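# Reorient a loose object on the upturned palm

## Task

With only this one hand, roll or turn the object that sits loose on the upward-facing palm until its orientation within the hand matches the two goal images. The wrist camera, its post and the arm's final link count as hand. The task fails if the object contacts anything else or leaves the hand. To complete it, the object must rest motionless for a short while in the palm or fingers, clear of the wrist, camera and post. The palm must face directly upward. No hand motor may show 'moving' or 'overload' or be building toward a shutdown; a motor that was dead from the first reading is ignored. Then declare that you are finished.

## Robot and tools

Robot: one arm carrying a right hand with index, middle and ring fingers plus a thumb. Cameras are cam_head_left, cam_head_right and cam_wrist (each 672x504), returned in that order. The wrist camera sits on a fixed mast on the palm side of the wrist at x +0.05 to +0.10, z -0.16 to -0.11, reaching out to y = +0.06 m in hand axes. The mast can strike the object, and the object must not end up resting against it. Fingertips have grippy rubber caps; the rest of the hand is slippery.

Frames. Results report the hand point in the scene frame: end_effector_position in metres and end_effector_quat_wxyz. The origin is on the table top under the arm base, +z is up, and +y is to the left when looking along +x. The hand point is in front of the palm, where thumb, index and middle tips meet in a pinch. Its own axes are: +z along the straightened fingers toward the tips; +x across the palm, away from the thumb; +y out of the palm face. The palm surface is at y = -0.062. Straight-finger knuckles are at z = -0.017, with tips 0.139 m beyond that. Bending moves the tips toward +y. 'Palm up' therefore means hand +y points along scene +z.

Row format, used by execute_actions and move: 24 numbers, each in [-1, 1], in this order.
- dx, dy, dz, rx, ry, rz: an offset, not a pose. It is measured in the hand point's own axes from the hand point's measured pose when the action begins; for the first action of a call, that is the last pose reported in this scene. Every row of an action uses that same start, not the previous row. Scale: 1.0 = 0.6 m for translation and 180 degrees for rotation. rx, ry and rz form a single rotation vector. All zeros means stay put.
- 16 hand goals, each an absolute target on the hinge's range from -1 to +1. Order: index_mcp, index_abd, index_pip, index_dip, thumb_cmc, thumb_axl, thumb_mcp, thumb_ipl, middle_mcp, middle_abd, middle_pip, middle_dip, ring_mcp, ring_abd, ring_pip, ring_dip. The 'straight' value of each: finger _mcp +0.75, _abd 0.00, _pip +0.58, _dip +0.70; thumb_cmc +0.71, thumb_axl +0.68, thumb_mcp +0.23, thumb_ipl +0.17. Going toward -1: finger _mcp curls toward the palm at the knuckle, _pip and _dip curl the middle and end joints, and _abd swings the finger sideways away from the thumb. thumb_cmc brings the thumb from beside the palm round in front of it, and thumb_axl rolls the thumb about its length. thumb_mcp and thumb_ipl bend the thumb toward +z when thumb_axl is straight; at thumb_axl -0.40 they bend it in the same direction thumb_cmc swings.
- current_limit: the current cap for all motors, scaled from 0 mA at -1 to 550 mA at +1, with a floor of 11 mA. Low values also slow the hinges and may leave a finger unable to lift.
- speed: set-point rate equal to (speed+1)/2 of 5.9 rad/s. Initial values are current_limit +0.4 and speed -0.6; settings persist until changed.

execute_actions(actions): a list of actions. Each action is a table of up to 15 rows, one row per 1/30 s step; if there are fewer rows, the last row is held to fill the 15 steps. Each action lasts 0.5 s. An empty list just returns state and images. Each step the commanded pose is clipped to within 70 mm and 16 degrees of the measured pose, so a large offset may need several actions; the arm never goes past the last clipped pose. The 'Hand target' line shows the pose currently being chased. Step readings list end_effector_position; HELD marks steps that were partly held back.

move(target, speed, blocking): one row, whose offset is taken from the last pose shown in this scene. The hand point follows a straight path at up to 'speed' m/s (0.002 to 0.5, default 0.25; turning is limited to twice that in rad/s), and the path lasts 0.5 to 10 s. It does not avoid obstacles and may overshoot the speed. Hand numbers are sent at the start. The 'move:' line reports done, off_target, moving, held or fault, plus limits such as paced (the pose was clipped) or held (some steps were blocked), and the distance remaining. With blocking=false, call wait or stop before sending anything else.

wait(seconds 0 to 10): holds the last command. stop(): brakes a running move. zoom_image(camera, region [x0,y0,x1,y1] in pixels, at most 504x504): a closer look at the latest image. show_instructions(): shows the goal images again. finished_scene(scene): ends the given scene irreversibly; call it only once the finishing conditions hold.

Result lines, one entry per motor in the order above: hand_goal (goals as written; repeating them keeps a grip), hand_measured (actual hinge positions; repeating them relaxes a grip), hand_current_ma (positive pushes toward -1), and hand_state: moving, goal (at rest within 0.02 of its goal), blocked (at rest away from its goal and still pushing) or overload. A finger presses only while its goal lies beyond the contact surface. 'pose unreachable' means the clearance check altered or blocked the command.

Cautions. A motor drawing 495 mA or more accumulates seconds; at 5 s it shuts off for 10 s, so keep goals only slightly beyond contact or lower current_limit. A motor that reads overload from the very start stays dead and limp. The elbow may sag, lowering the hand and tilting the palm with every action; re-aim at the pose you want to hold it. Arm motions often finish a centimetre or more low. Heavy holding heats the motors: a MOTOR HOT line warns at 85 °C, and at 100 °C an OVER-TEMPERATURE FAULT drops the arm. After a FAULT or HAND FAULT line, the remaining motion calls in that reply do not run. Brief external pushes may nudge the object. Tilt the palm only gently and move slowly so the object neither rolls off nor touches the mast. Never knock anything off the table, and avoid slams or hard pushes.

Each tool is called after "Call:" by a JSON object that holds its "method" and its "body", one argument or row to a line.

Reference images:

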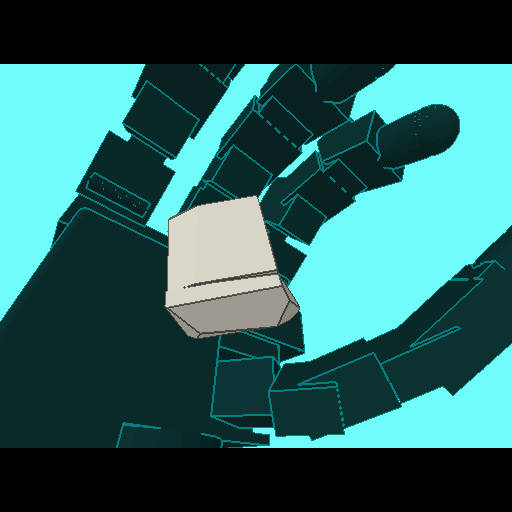

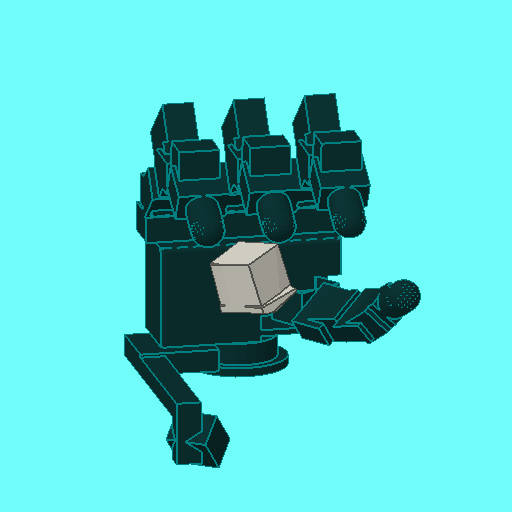

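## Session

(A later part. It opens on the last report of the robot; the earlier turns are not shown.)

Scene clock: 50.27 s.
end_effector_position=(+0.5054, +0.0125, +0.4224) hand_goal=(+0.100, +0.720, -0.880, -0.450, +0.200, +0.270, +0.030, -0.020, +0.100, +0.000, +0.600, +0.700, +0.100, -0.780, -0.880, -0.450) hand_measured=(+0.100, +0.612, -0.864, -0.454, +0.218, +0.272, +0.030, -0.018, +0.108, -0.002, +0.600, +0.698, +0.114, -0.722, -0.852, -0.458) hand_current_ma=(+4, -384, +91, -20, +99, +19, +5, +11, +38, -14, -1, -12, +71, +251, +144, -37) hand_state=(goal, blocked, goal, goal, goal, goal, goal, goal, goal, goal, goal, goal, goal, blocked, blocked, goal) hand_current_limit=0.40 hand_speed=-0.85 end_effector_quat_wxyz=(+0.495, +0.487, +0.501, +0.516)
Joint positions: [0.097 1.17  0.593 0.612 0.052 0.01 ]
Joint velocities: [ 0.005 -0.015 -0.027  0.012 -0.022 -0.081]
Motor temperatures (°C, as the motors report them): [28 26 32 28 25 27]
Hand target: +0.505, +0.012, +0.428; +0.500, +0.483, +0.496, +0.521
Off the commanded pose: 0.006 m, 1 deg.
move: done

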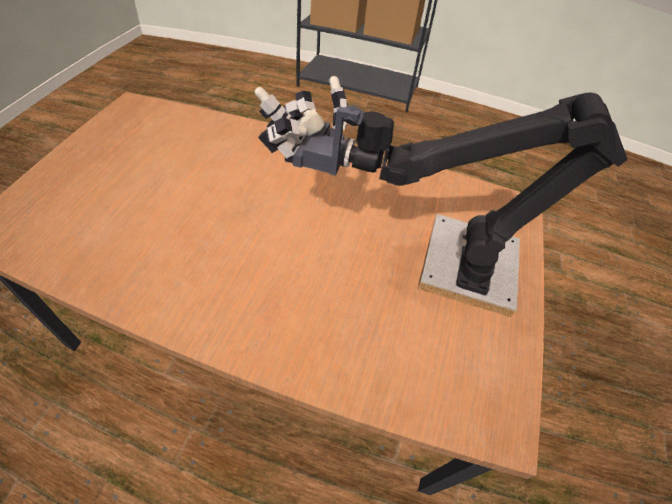

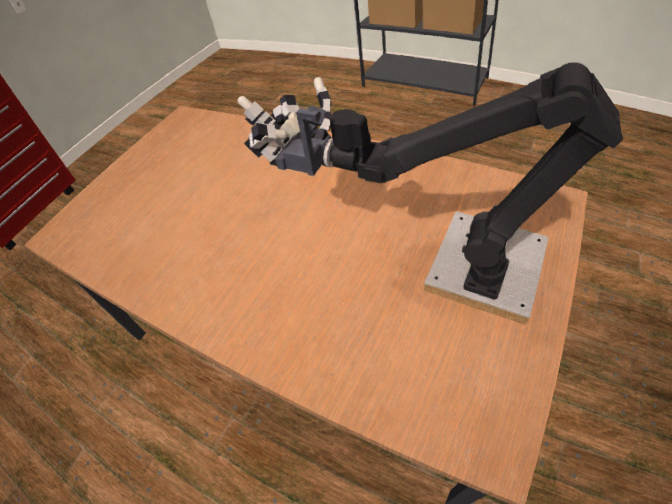

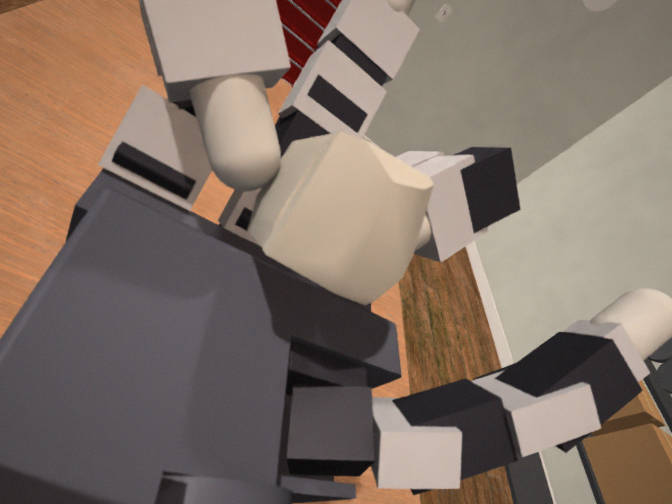

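Call:
{"method": "move", "body": {
  "target": [0,0.01,0,-0.006,0,0, 0.05,0.8,-0.82,-0.42, 0.2,0.27,0.03,-0.02, 0.6,0,-0.85,0.1, 0.05,-0.8,-0.8,-0.4, 0.4,-0.4]
}}

Call:
{"method": "move", "body": {
  "target": [0,0.01,0,-0.006,0,0, 0.05,0.8,-0.82,-0.42, 0.2,0.27,0.03,-0.02, 0.0,0,-0.62,0.3, 0.05,-0.8,-0.8,-0.4, 0.4,-0.75]
}}

Call:
{"method": "move", "body": {
  "target": [0,0.01,0,-0.006,0,0, 0.05,0.8,-0.82,-0.42, 0.2,0.27,0.03,-0.02, -0.22,0,-0.55,0.15, 0.05,-0.8,-0.8,-0.4, 0.4,-0.8]
}}

Call:
{"method": "move", "body": {
  "target": [0,0.01,0,-0.006,0,0, 0.05,0.85,-0.95,-0.55, 0.2,0.27,0.03,-0.02, 0.1,0,-0.3,0.3, 0.05,-1,-0.7,-0.22, 0.4,-0.8]
}}

Scene clock: 52.00 s.
end_effector_position=(+0.5054, +0.0125, +0.4224) hand_goal=(+0.050, +0.800, -0.820, -0.420, +0.200, +0.270, +0.030, -0.020, +0.600, +0.000, -0.850, +0.100, +0.050, -0.800, -0.800, -0.400) hand_measured=(+0.054, +0.752, -0.808, -0.424, +0.218, +0.272, +0.030, -0.018, +0.610, -0.002, -0.848, +0.102, +0.062, -0.772, -0.774, -0.396) hand_current_ma=(+21, -224, +67, -25, +99, +19, +5, +11, +53, -14, +9, +11, +65, +125, +136, +16) hand_state=(goal, blocked, goal, goal, goal, goal, goal, goal, goal, goal, goal, goal, goal, blocked, blocked, goal) hand_current_limit=0.40 hand_speed=-0.40 end_effector_quat_wxyz=(+0.495, +0.487, +0.501, +0.516)
Joint positions: [0.097 1.17  0.593 0.612 0.052 0.01 ]
Joint velocities: [-0.015 -0.015 -0.007 -0.007 -0.007  0.081]
Motor temperatures (°C, as the motors report them): [28 26 32 28 25 27]
Hand target: +0.505, +0.012, +0.428; +0.500, +0.483, +0.496, +0.521
Off the commanded pose: 0.006 m, 1 deg.
move: done

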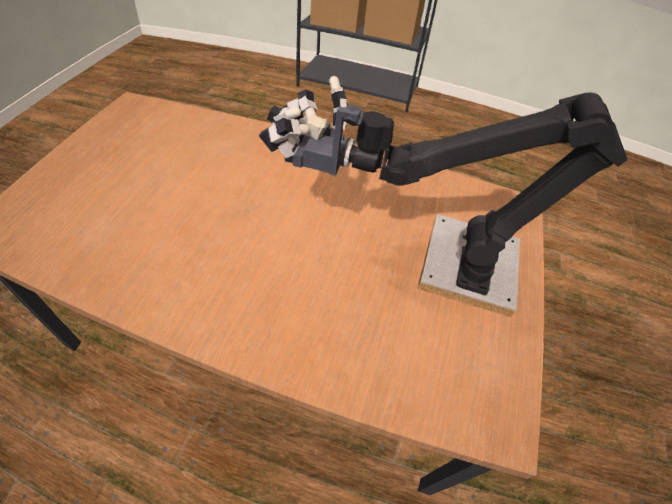

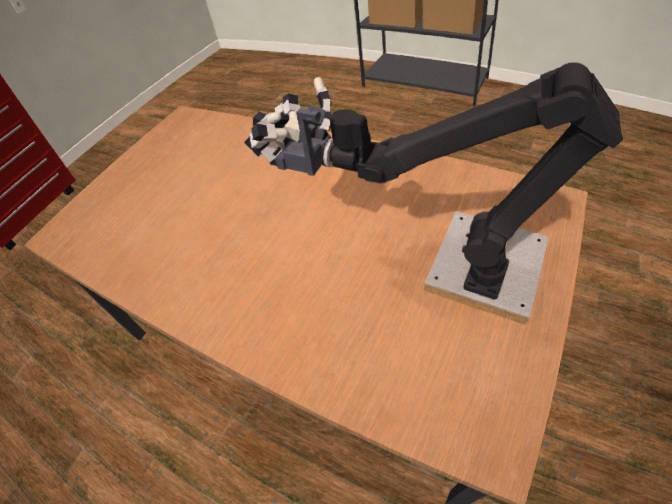

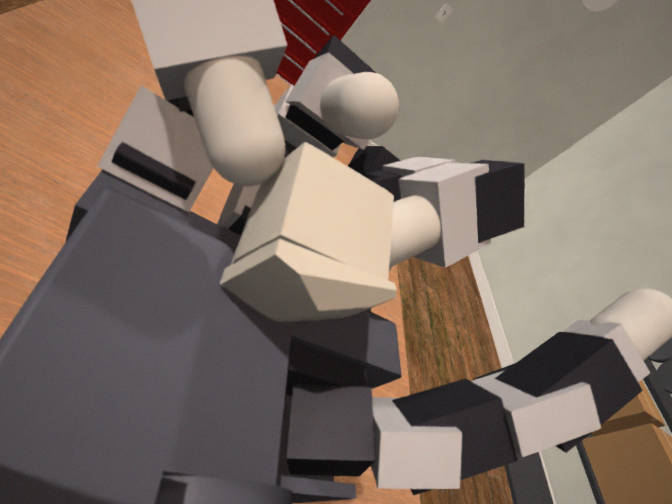

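Scene clock: 53.30 s.
end_effector_position=(+0.5054, +0.0125, +0.4224) hand_goal=(+0.050, +0.800, -0.820, -0.420, +0.200, +0.270, +0.030, -0.020, +0.000, +0.000, -0.620, +0.300, +0.050, -0.800, -0.800, -0.400) hand_measured=(+0.054, +0.752, -0.808, -0.424, +0.218, +0.272, +0.030, -0.018, +0.010, -0.002, -0.626, +0.296, +0.062, -0.772, -0.774, -0.396) hand_current_ma=(+21, -224, +67, -25, +99, +19, +5, +11, +57, -14, -29, -19, +65, +125, +136, +16) hand_state=(goal, blocked, goal, goal, goal, goal, goal, goal, goal, goal, goal, goal, goal, blocked, blocked, goal) hand_current_limit=0.40 hand_speed=-0.75 end_effector_quat_wxyz=(+0.495, +0.487, +0.501, +0.516)
Joint positions: [0.097 1.17  0.593 0.612 0.052 0.01 ]
Joint velocities: [-0.005 -0.005  0.012 -0.017  0.037  0.037]
Motor temperatures (°C, as the motors report them): [28 26 32 28 25 27]
Hand target: +0.505, +0.012, +0.428; +0.500, +0.483, +0.496, +0.521
Off the commanded pose: 0.006 m, 1 deg.
move: done

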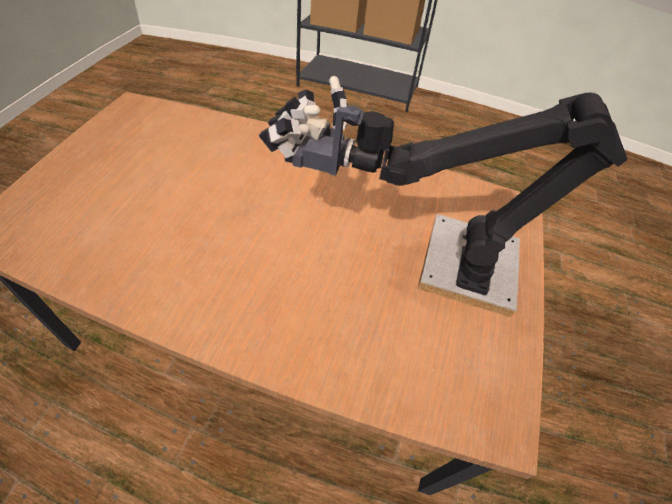

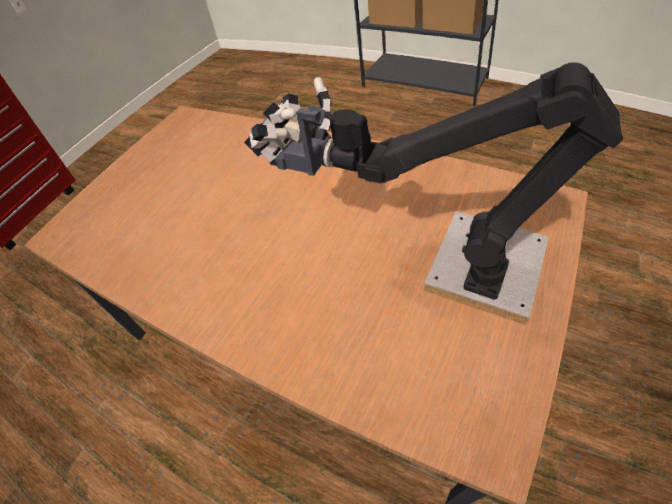

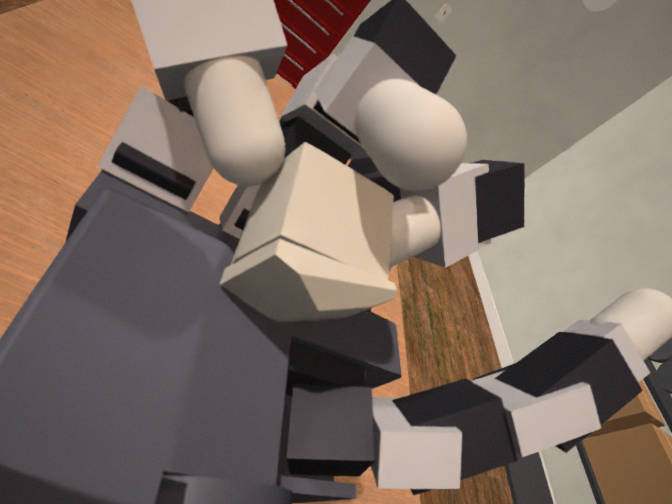

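Scene clock: 54.03 s.
end_effector_position=(+0.5054, +0.0125, +0.4224) hand_goal=(+0.050, +0.800, -0.820, -0.420, +0.200, +0.270, +0.030, -0.020, -0.220, +0.000, -0.550, +0.150, +0.050, -0.800, -0.800, -0.400) hand_measured=(+0.052, +0.752, -0.808, -0.424, +0.218, +0.272, +0.030, -0.018, -0.210, -0.002, -0.554, +0.152, +0.062, -0.772, -0.774, -0.396) hand_current_ma=(+15, -224, +67, -25, +99, +19, +5, +11, +50, -14, -21, +11, +62, +125, +136, +16) hand_state=(goal, blocked, goal, goal, goal, goal, goal, goal, goal, goal, goal, goal, goal, blocked, blocked, goal) hand_current_limit=0.40 hand_speed=-0.80 end_effector_quat_wxyz=(+0.495, +0.487, +0.501, +0.516)
Joint positions: [0.097 1.17  0.593 0.612 0.052 0.01 ]
Joint velocities: [ 0.005 -0.005 -0.007 -0.007 -0.022  0.007]
Motor temperatures (°C, as the motors report them): [28 26 32 28 25 27]
Hand target: +0.505, +0.012, +0.428; +0.500, +0.483, +0.496, +0.521
Off the commanded pose: 0.006 m, 1 deg.
move: done

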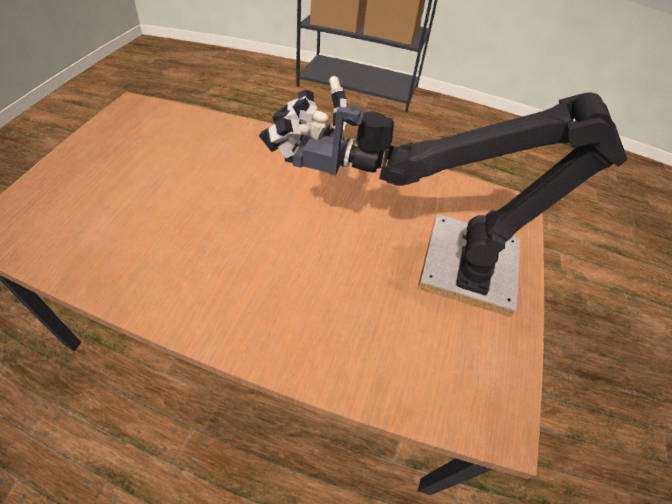

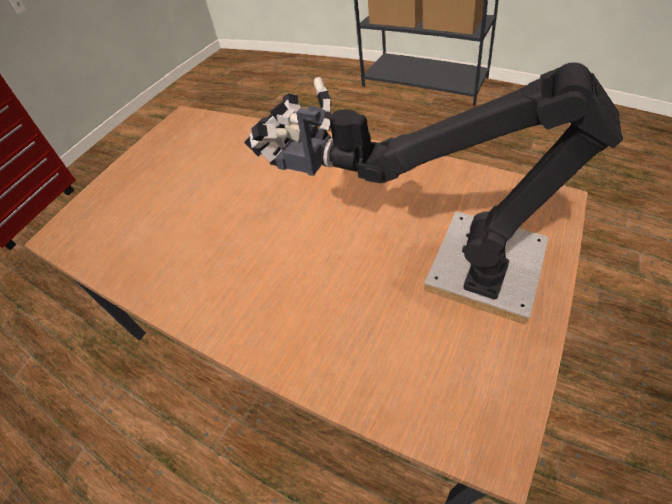

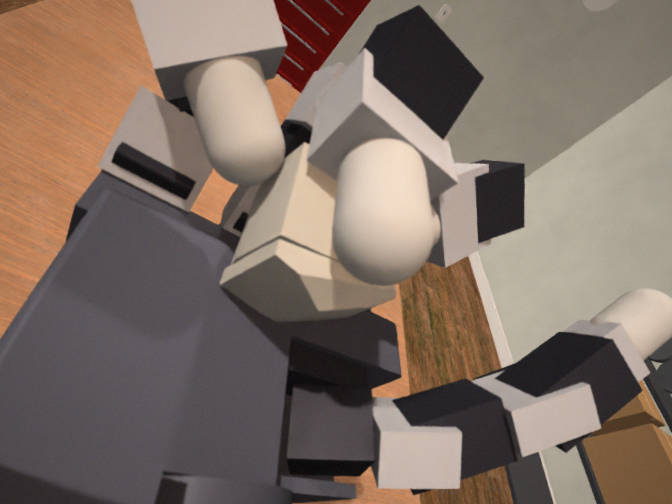

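Scene clock: 55.00 s.
end_effector_position=(+0.5054, +0.0125, +0.4224) hand_goal=(+0.050, +0.850, -0.950, -0.550, +0.200, +0.270, +0.030, -0.020, +0.100, +0.000, -0.300, +0.300, +0.050, -1.000, -0.700, -0.220) hand_measured=(+0.052, +0.848, -0.950, -0.548, +0.218, +0.272, +0.030, -0.018, +0.104, -0.002, -0.306, +0.296, +0.060, -0.998, -0.698, -0.224) hand_current_ma=(+15, -11, +5, +13, +99, +19, +5, +11, +19, -13, -27, -19, +48, +10, +9, -17) hand_state=(goal, goal, goal, goal, goal, goal, goal, goal, goal, goal, goal, goal, goal, goal, goal, goal) hand_current_limit=0.40 hand_speed=-0.80 end_effector_quat_wxyz=(+0.495, +0.487, +0.501, +0.516)
Joint positions: [0.097 1.17  0.593 0.612 0.052 0.01 ]
Joint velocities: [-0.005  0.005 -0.012  0.002  0.051 -0.007]
Motor temperatures (°C, as the motors report them): [28 26 32 28 25 27]
Hand target: +0.505, +0.012, +0.428; +0.500, +0.483, +0.496, +0.521
Off the commanded pose: 0.006 m, 1 deg.
move: done

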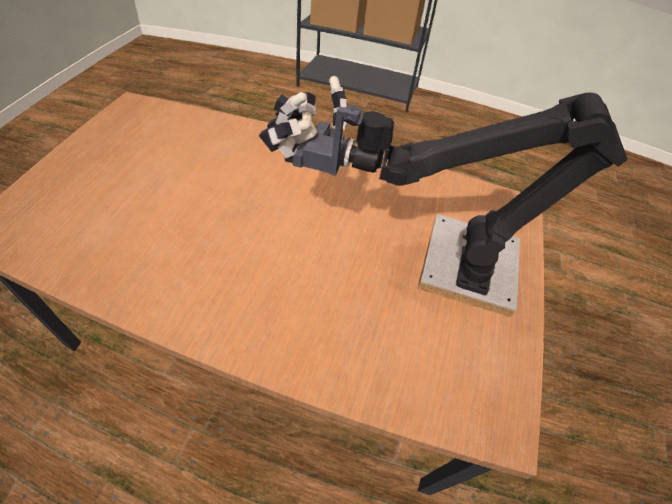

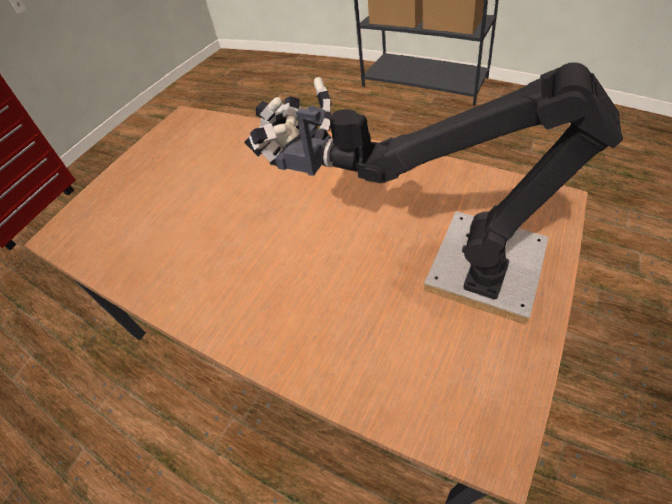

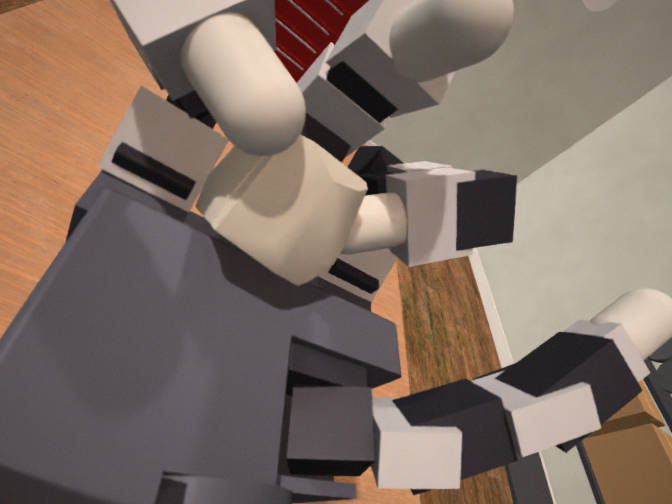

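Call:
{"method": "execute_actions", "body": {
  "actions": [
    [[0,0.01,0,-0.006,0,0, 0.08,0.3,-0.95,-0.55, 0.2,0.27,0.03,-0.02, -0.05,0,0.3,0.6, 0.1,0.2,-0.85,-0.4, 0.4,0]],
    [[0,0.01,0,-0.006,0,0, 0.12,0.3,-1,-0.6, 0.2,0.27,0.03,-0.02, -0.1,0,0.5,0.6, 0.12,0.2,-1,-0.6, 0.4,0]],
    [[0,0.01,0,-0.006,0,0, 0.12,0.6,-1,-0.6, 0.2,0.27,0.03,-0.02, -0.08,0,0.5,0.6, 0.1,-0.62,-1,-0.6, 0.4,-0.4]],
    [[0,0.01,0,-0.006,0,0, 0.12,0.6,-1,-0.6, 0.2,0.27,0.03,-0.02, -0.08,0,0.5,0.6, 0.1,-0.62,-1,-0.6, 0.4,-0.4]],
    [[0,0.01,0,-0.006,0,0, 0.1,0.74,-0.88,-0.45, 0.2,0.27,0.03,-0.02, 0.05,0,0.5,0.6, 0.1,-0.76,-0.88,-0.45, 0.4,-0.8]],
    [[0,0.01,0,-0.006,0,0, 0.05,0.82,-0.81,-0.41, 0.2,0.27,0.03,-0.02, 0.05,0,0.5,0.6, 0.05,-0.82,-0.81,-0.41, 0.4,-0.8]],
    [[0,0.01,0,-0.006,0,0, -0.1,0.92,-0.76,-0.38, 0.2,0.27,0.03,-0.02, 0.05,0,0.5,0.6, -0.1,-0.92,-0.76,-0.38, 0.4,-0.8]],
    [[0,0.01,0,-0.006,0,0, -0.2,0.92,-0.76,-0.38, 0.2,0.27,0.03,-0.02, 0.05,0,0.5,0.6, -0.2,-0.92,-0.76,-0.38, 0.4,-0.8]]
  ]
}}

Scene clock: 59.37 s.
end_effector_position=(+0.5054, +0.0125, +0.4224) hand_goal=(-0.200, +0.920, -0.760, -0.380, +0.200, +0.270, +0.030, -0.020, +0.050, +0.000, +0.500, +0.600, -0.200, -0.920, -0.760, -0.380) hand_measured=(-0.196, +0.894, -0.740, -0.378, +0.218, +0.272, +0.030, -0.018, +0.056, -0.002, +0.500, +0.598, -0.200, -0.886, -0.738, -0.378) hand_current_ma=(+17, -116, +114, +13, +99, +19, +5, +11, +33, -13, -4, -13, +5, +151, +110, +10) hand_state=(goal, blocked, blocked, goal, goal, goal, goal, goal, goal, goal, goal, goal, goal, blocked, blocked, goal) hand_current_limit=0.40 hand_speed=-0.80 end_effector_quat_wxyz=(+0.495, +0.487, +0.501, +0.516)
Joint positions: [0.097 1.17  0.593 0.612 0.052 0.01 ]
Joint velocities: [-0.005 -0.005 -0.017  0.012 -0.007 -0.022]
Motor temperatures (°C, as the motors report them): [28 26 33 28 25 27]
Hand target: +0.505, +0.012, +0.428; +0.500, +0.483, +0.496, +0.521
Off the commanded pose: 0.006 m, 1 deg.
Step readings (end_effector_position; steps 1 to 15: 1st action; 16 to 30: 2nd action; 31 to 45: 3rd action; 46 to 60: 4th action; 61 to 75: 5th action; 76 to 90: 6th action; 91 to 105: 7th action; 106 to 120: 8th action):
0: (+0.5054, +0.0125, +0.4224)
1: (+0.5054, +0.0125, +0.4224)
2: (+0.5054, +0.0125, +0.4224)
4: (+0.5054, +0.0125, +0.4224)
8: (+0.5054, +0.0125, +0.4224)
15: (+0.5054, +0.0125, +0.4224)
16: (+0.5054, +0.0125, +0.4224)
17: (+0.5054, +0.0125, +0.4224)
19: (+0.5054, +0.0125, +0.4224)
23: (+0.5054, +0.0125, +0.4224)
30: (+0.5054, +0.0125, +0.4224)
31: (+0.5054, +0.0125, +0.4224)
32: (+0.5054, +0.0125, +0.4224)
34: (+0.5054, +0.0125, +0.4224)
38: (+0.5054, +0.0125, +0.4224)
45: (+0.5054, +0.0125, +0.4224)
46: (+0.5054, +0.0125, +0.4224)
47: (+0.5054, +0.0125, +0.4224)
49: (+0.5054, +0.0125, +0.4224)
53: (+0.5054, +0.0125, +0.4224)
60: (+0.5054, +0.0125, +0.4224)
61: (+0.5054, +0.0125, +0.4224)
62: (+0.5054, +0.0125, +0.4224)
64: (+0.5054, +0.0125, +0.4224)
68: (+0.5054, +0.0125, +0.4224)
75: (+0.5054, +0.0125, +0.4224)
76: (+0.5054, +0.0125, +0.4224)
77: (+0.5054, +0.0125, +0.4224)
79: (+0.5054, +0.0125, +0.4224)
83: (+0.5054, +0.0125, +0.4224)
90: (+0.5054, +0.0125, +0.4224)
91: (+0.5054, +0.0125, +0.4224)
92: (+0.5054, +0.0125, +0.4224)
94: (+0.5054, +0.0125, +0.4224)
98: (+0.5054, +0.0125, +0.4224)
105: (+0.5054, +0.0125, +0.4224)
106: (+0.5054, +0.0125, +0.4224)
107: (+0.5054, +0.0125, +0.4224)
109: (+0.5054, +0.0125, +0.4224)
113: (+0.5054, +0.0125, +0.4224)
120: end_effector_position above

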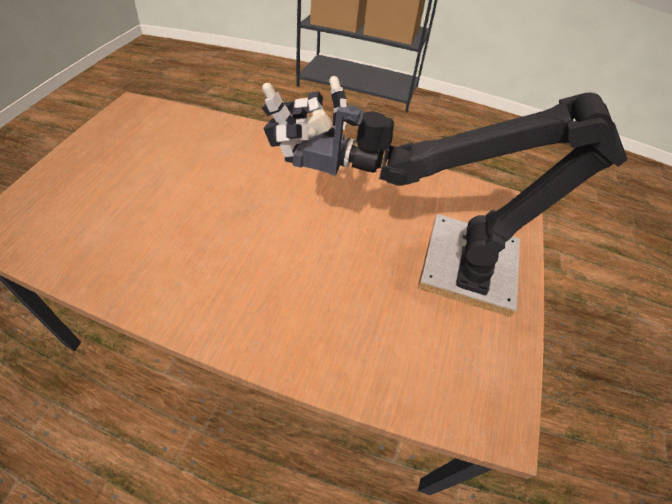

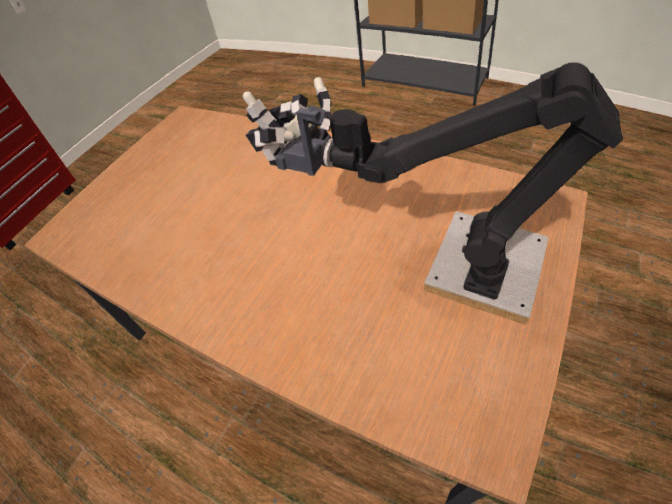

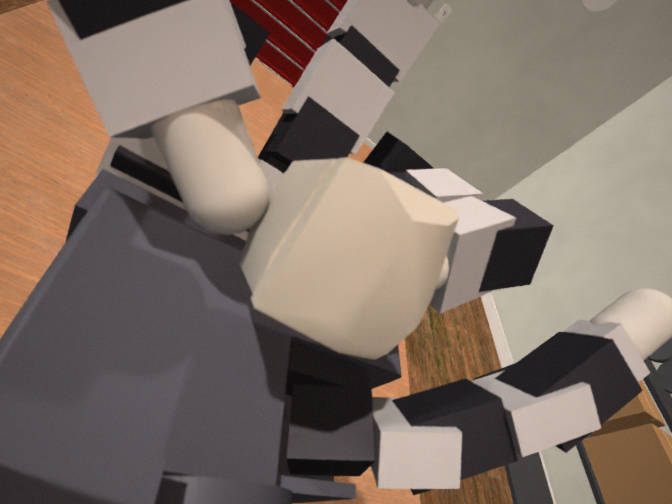

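Call:
{"method": "move", "body": {
  "target": [0,0.01,0,-0.006,0,0, -0.17,0.92,-0.76,-0.38, 0.2,0.27,0.03,-0.02, 0.35,0,-0.9,0.15, -0.17,-0.92,-0.76,-0.38, 0.4,-0.3]
}}

Call:
{"method": "move", "body": {
  "target": [0,0.01,0,-0.006,0,0, -0.17,0.92,-0.76,-0.38, 0.2,0.27,0.03,-0.02, -0.2,0,-0.6,0.3, -0.17,-0.92,-0.76,-0.38, 0.4,-0.75]
}}

Call:
{"method": "move", "body": {
  "target": [0,0.01,0,-0.006,0,0, -0.17,0.7,-0.65,-0.3, 0.2,0.27,0.03,-0.02, -0.2,0,-0.2,0.4, -0.3,-0.6,-0.7,-0.35, 0.4,-0.7]
}}

Scene clock: 61.00 s.
end_effector_position=(+0.5054, +0.0125, +0.4224) hand_goal=(-0.170, +0.920, -0.760, -0.380, +0.200, +0.270, +0.030, -0.020, +0.350, +0.000, -0.900, +0.150, -0.170, -0.920, -0.760, -0.380) hand_measured=(-0.172, +0.894, -0.740, -0.378, +0.218, +0.272, +0.030, -0.018, +0.358, -0.002, -0.900, +0.152, -0.174, -0.886, -0.738, -0.378) hand_current_ma=(-13, -115, +114, +13, +99, +19, +5, +11, +44, -13, +3, +11, -25, +150, +110, +10) hand_state=(goal, blocked, blocked, goal, goal, goal, goal, goal, goal, goal, goal, goal, goal, blocked, blocked, goal) hand_current_limit=0.40 hand_speed=-0.30 end_effector_quat_wxyz=(+0.495, +0.487, +0.501, +0.516)
Joint positions: [0.097 1.17  0.593 0.612 0.052 0.01 ]
Joint velocities: [-0.005 -0.005  0.007 -0.012  0.022 -0.037]
Motor temperatures (°C, as the motors report them): [28 26 33 28 25 27]
Hand target: +0.505, +0.012, +0.428; +0.500, +0.483, +0.496, +0.521
Off the commanded pose: 0.006 m, 1 deg.
move: done

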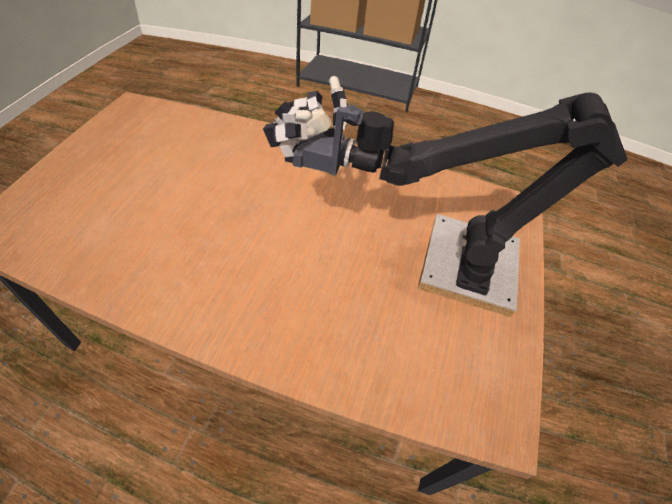

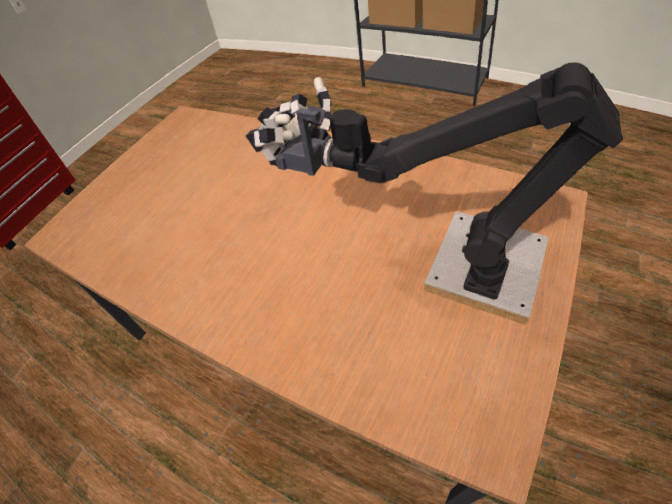

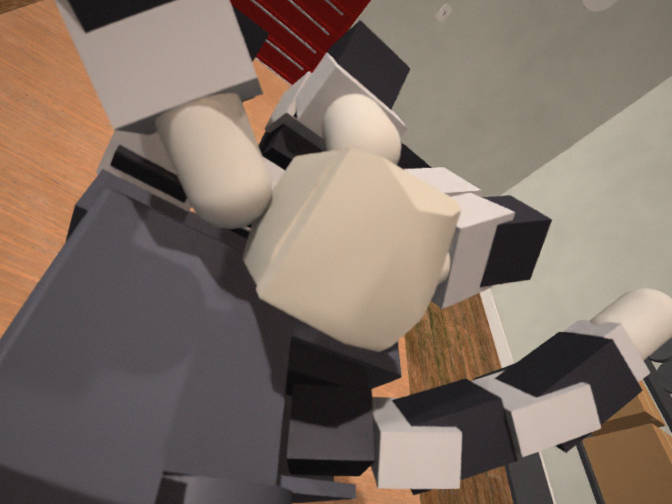

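Scene clock: 62.23 s.
end_effector_position=(+0.5054, +0.0125, +0.4224) hand_goal=(-0.170, +0.920, -0.760, -0.380, +0.200, +0.270, +0.030, -0.020, -0.200, +0.000, -0.600, +0.300, -0.170, -0.920, -0.760, -0.380) hand_measured=(-0.172, +0.896, -0.740, -0.376, +0.218, +0.272, +0.030, -0.018, -0.194, -0.002, -0.608, +0.296, -0.172, -0.890, -0.738, -0.378) hand_current_ma=(-12, -114, +114, +16, +99, +19, +5, +11, +30, -13, -37, -18, -11, +133, +110, +11) hand_state=(goal, blocked, blocked, goal, goal, goal, goal, goal, goal, goal, goal, goal, goal, blocked, blocked, goal) hand_current_limit=0.40 hand_speed=-0.75 end_effector_quat_wxyz=(+0.495, +0.487, +0.501, +0.516)
Joint positions: [0.097 1.17  0.593 0.612 0.052 0.01 ]
Joint velocities: [-0.005 -0.005  0.002 -0.022  0.051  0.139]
Motor temperatures (°C, as the motors report them): [28 26 33 28 25 27]
Hand target: +0.505, +0.012, +0.428; +0.500, +0.483, +0.496, +0.521
Off the commanded pose: 0.006 m, 1 deg.
move: done

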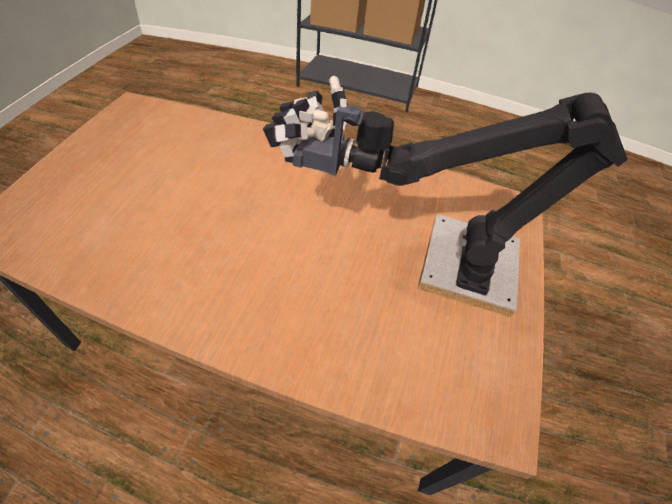

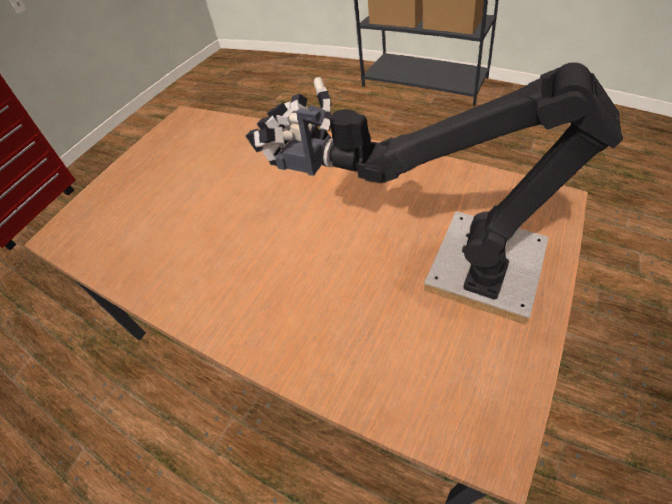

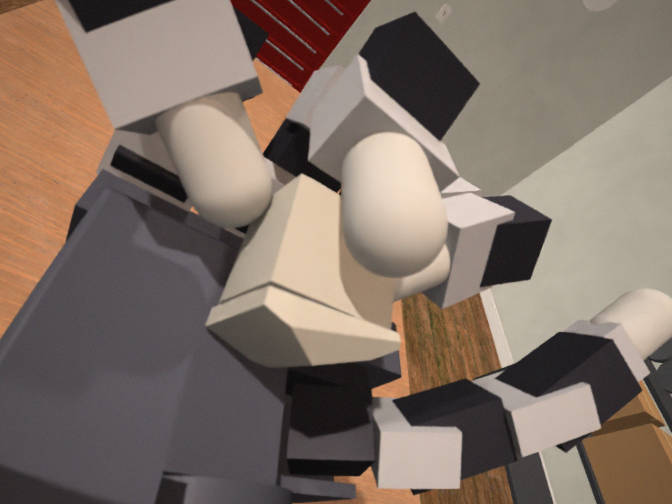

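Scene clock: 63.03 s.
end_effector_position=(+0.5054, +0.0125, +0.4224) hand_goal=(-0.170, +0.700, -0.650, -0.300, +0.200, +0.270, +0.030, -0.020, -0.200, +0.000, -0.200, +0.400, -0.300, -0.600, -0.700, -0.350) hand_measured=(-0.172, +0.706, -0.656, -0.304, +0.218, +0.272, +0.030, -0.018, -0.194, -0.002, -0.208, +0.396, -0.296, -0.606, -0.706, -0.354) hand_current_ma=(-6, +26, -33, -20, +99, +19, +5, +11, +28, -13, -36, -19, +16, -27, -31, -17) hand_state=(goal, goal, goal, goal, goal, goal, goal, goal, goal, goal, goal, goal, goal, goal, goal, goal) hand_current_limit=0.40 hand_speed=-0.70 end_effector_quat_wxyz=(+0.495, +0.487, +0.501, +0.516)
Joint positions: [0.097 1.17  0.593 0.612 0.052 0.01 ]
Joint velocities: [-0.015 -0.015 -0.002  0.007 -0.066 -0.037]
Motor temperatures (°C, as the motors report them): [28 26 33 28 25 27]
Hand target: +0.505, +0.012, +0.428; +0.500, +0.483, +0.496, +0.521
Off the commanded pose: 0.006 m, 1 deg.
move: done

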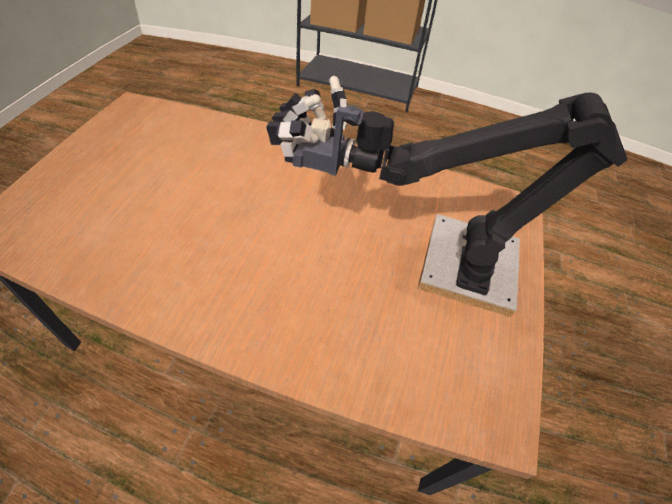

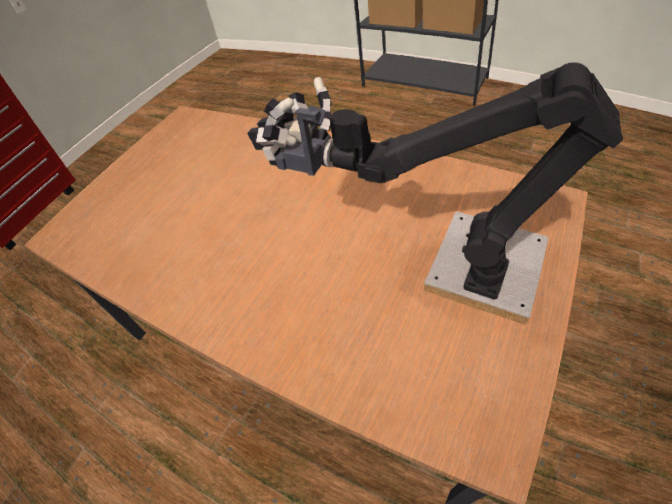

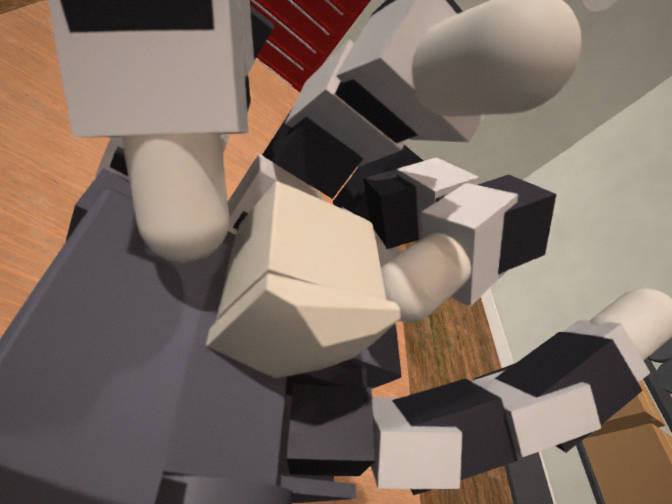

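Grasp diagonally: ring low, index high; then raise ring.

Call:
{"method": "move", "body": {
  "target": [0,0.01,0,-0.006,0,0, -0.24,0.95,-0.72,-0.32, 0.2,0.27,0.03,-0.02, 0.1,0,0,0.4, -0.42,-0.88,-0.78,-0.44, 0.4,-0.75]
}}

Call:
{"method": "move", "body": {
  "target": [0,0.01,0,-0.006,0,0, -0.24,0.95,-0.74,-0.36, 0.2,0.27,0.03,-0.02, 0.1,0,0,0.4, -0.2,-0.92,-0.74,-0.36, 0.4,-0.85]
}}

Scene clock: 64.00 s.
end_effector_position=(+0.5054, +0.0125, +0.4224) hand_goal=(-0.240, +0.950, -0.720, -0.320, +0.200, +0.270, +0.030, -0.020, +0.100, +0.000, +0.000, +0.400, -0.420, -0.880, -0.780, -0.440) hand_measured=(-0.236, +0.946, -0.716, -0.318, +0.218, +0.272, +0.030, -0.018, +0.104, -0.002, -0.002, +0.398, -0.414, -0.866, -0.764, -0.434) hand_current_ma=(+24, -19, +25, +13, +98, +19, +5, +11, +25, -13, -14, -16, +28, +65, +80, +29) hand_state=(goal, goal, goal, goal, goal, goal, goal, goal, goal, goal, goal, goal, goal, goal, goal, goal) hand_current_limit=0.40 hand_speed=-0.75 end_effector_quat_wxyz=(+0.495, +0.487, +0.501, +0.516)
Joint positions: [0.097 1.17  0.593 0.612 0.052 0.01 ]
Joint velocities: [ 0.005 -0.005 -0.012 -0.002 -0.066  0.066]
Motor temperatures (°C, as the motors report them): [28 26 33 28 25 27]
Hand target: +0.505, +0.012, +0.428; +0.500, +0.483, +0.496, +0.521
Off the commanded pose: 0.006 m, 1 deg.
move: done

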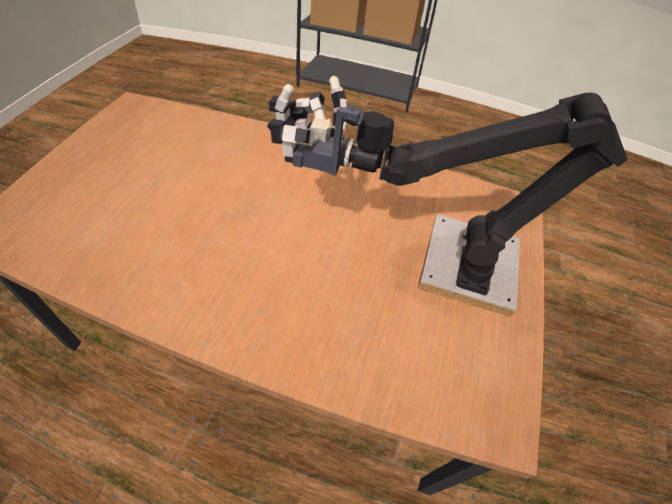

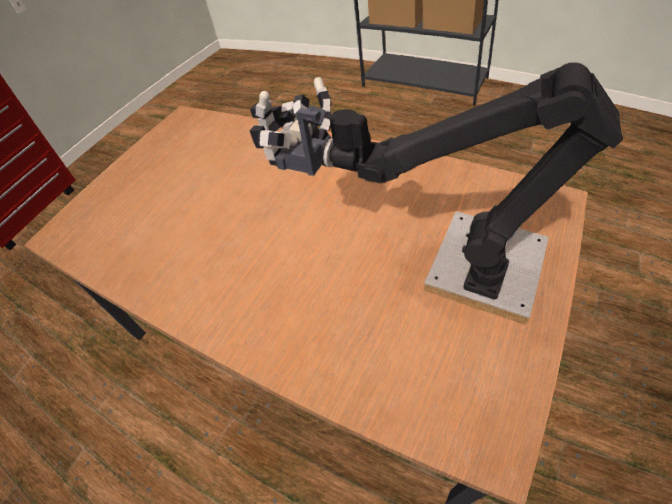

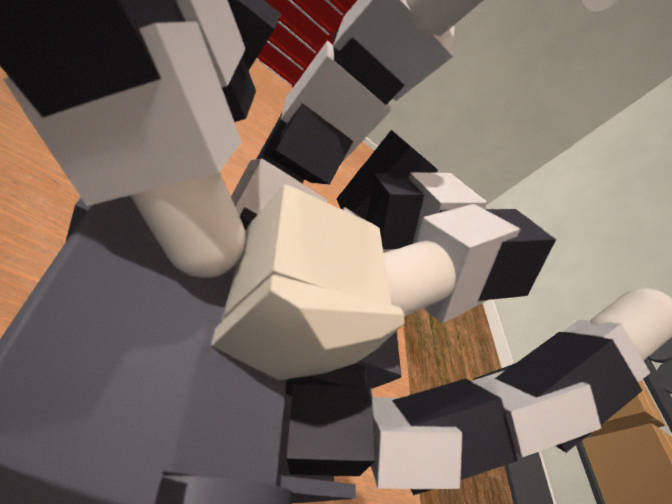

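Scene clock: 64.90 s.
end_effector_position=(+0.5054, +0.0125, +0.4224) hand_goal=(-0.240, +0.950, -0.740, -0.360, +0.200, +0.270, +0.030, -0.020, +0.100, +0.000, +0.000, +0.400, -0.200, -0.920, -0.740, -0.360) hand_measured=(-0.236, +0.946, -0.710, -0.340, +0.218, +0.272, +0.030, -0.018, +0.104, -0.002, -0.002, +0.398, -0.208, -0.890, -0.722, -0.360) hand_current_ma=(+23, -19, +158, +98, +98, +19, +5, +11, +26, -13, -14, -16, -44, +130, +92, +1) hand_state=(goal, goal, blocked, goal, goal, goal, goal, goal, goal, goal, goal, goal, goal, blocked, goal, goal) hand_current_limit=0.40 hand_speed=-0.85 end_effector_quat_wxyz=(+0.495, +0.487, +0.501, +0.516)
Joint positions: [0.097 1.17  0.593 0.612 0.052 0.01 ]
Joint velocities: [-0.015 -0.015 -0.002 -0.007 -0.051 -0.051]
Motor temperatures (°C, as the motors report them): [28 26 33 28 25 27]
Hand target: +0.505, +0.012, +0.428; +0.500, +0.483, +0.496, +0.521
Off the commanded pose: 0.006 m, 1 deg.
move: done

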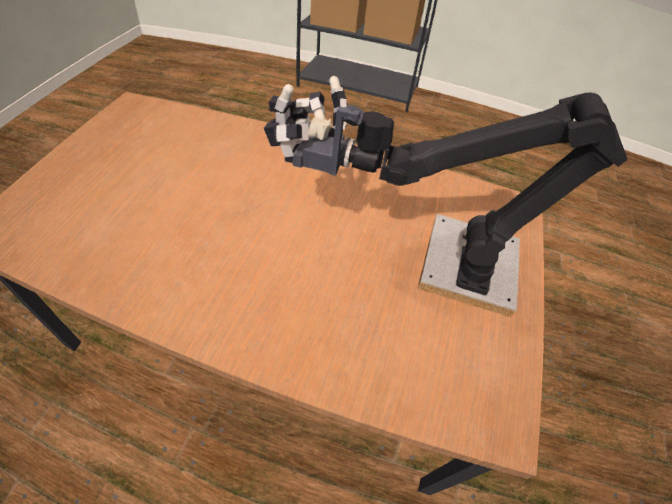

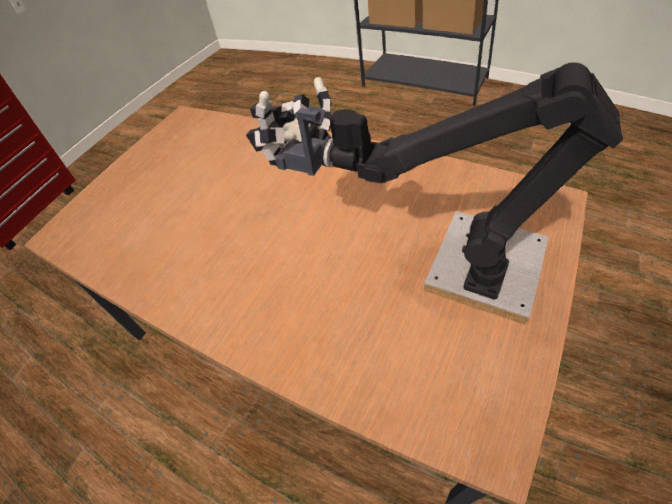

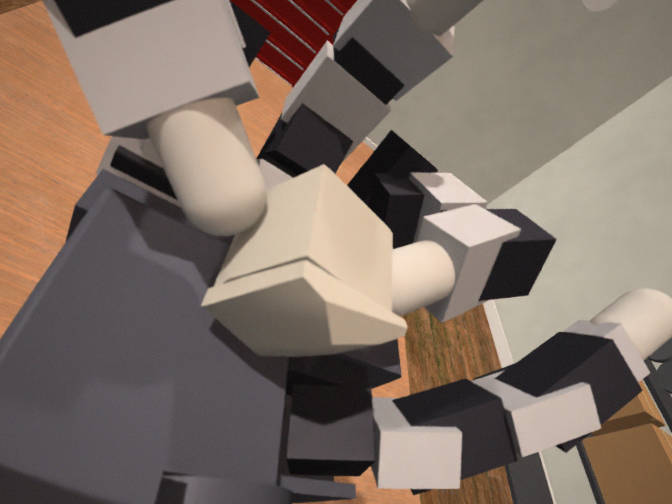

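Now small curl-differential and lift.

Call:
{"method": "move", "body": {
  "target": [0,0.01,0,-0.006,0,0, -0.12,0.88,-0.82,-0.43, 0.2,0.27,0.03,-0.02, 0.1,0,0,0.4, -0.12,-0.97,-0.7,-0.29, 0.4,-0.88]
}}

Scene clock: 65.67 s.
end_effector_position=(+0.5054, +0.0125, +0.4224) hand_goal=(-0.120, +0.880, -0.820, -0.430, +0.200, +0.270, +0.030, -0.020, +0.100, +0.000, +0.000, +0.400, -0.120, -0.970, -0.700, -0.290) hand_measured=(-0.122, +0.880, -0.818, -0.428, +0.218, +0.272, +0.030, -0.018, +0.104, -0.002, -0.002, +0.398, -0.122, -0.966, -0.700, -0.292) hand_current_ma=(-12, +4, +11, +10, +98, +19, +5, +11, +26, -13, -14, -16, -8, +15, +0, -10) hand_state=(goal, goal, goal, goal, goal, goal, goal, goal, goal, goal, goal, goal, goal, goal, goal, goal) hand_current_limit=0.40 hand_speed=-0.88 end_effector_quat_wxyz=(+0.495, +0.487, +0.501, +0.516)
Joint positions: [0.097 1.17  0.593 0.612 0.052 0.01 ]
Joint velocities: [-0.005 -0.005 -0.007  0.002 -0.037  0.007]
Motor temperatures (°C, as the motors report them): [28 26 33 28 25 27]
Hand target: +0.505, +0.012, +0.428; +0.500, +0.483, +0.496, +0.521
Off the commanded pose: 0.006 m, 1 deg.
move: done

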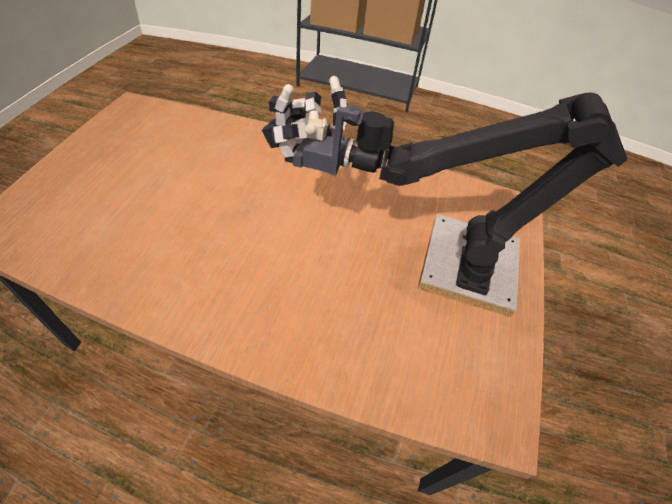

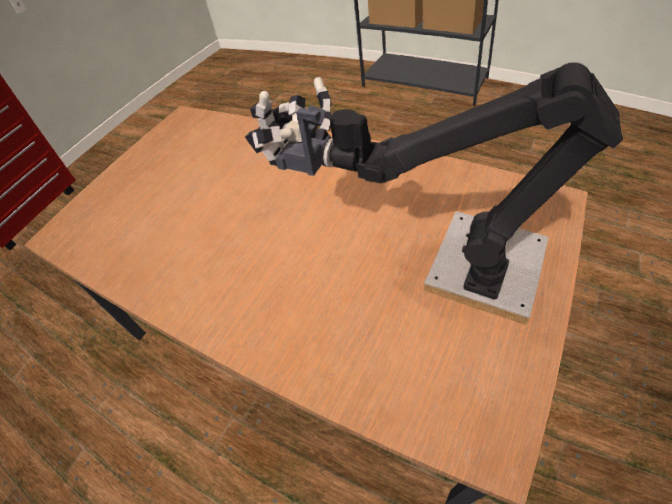

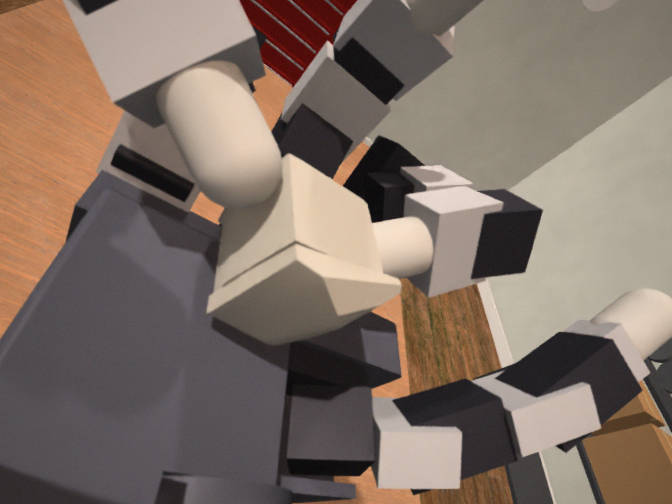

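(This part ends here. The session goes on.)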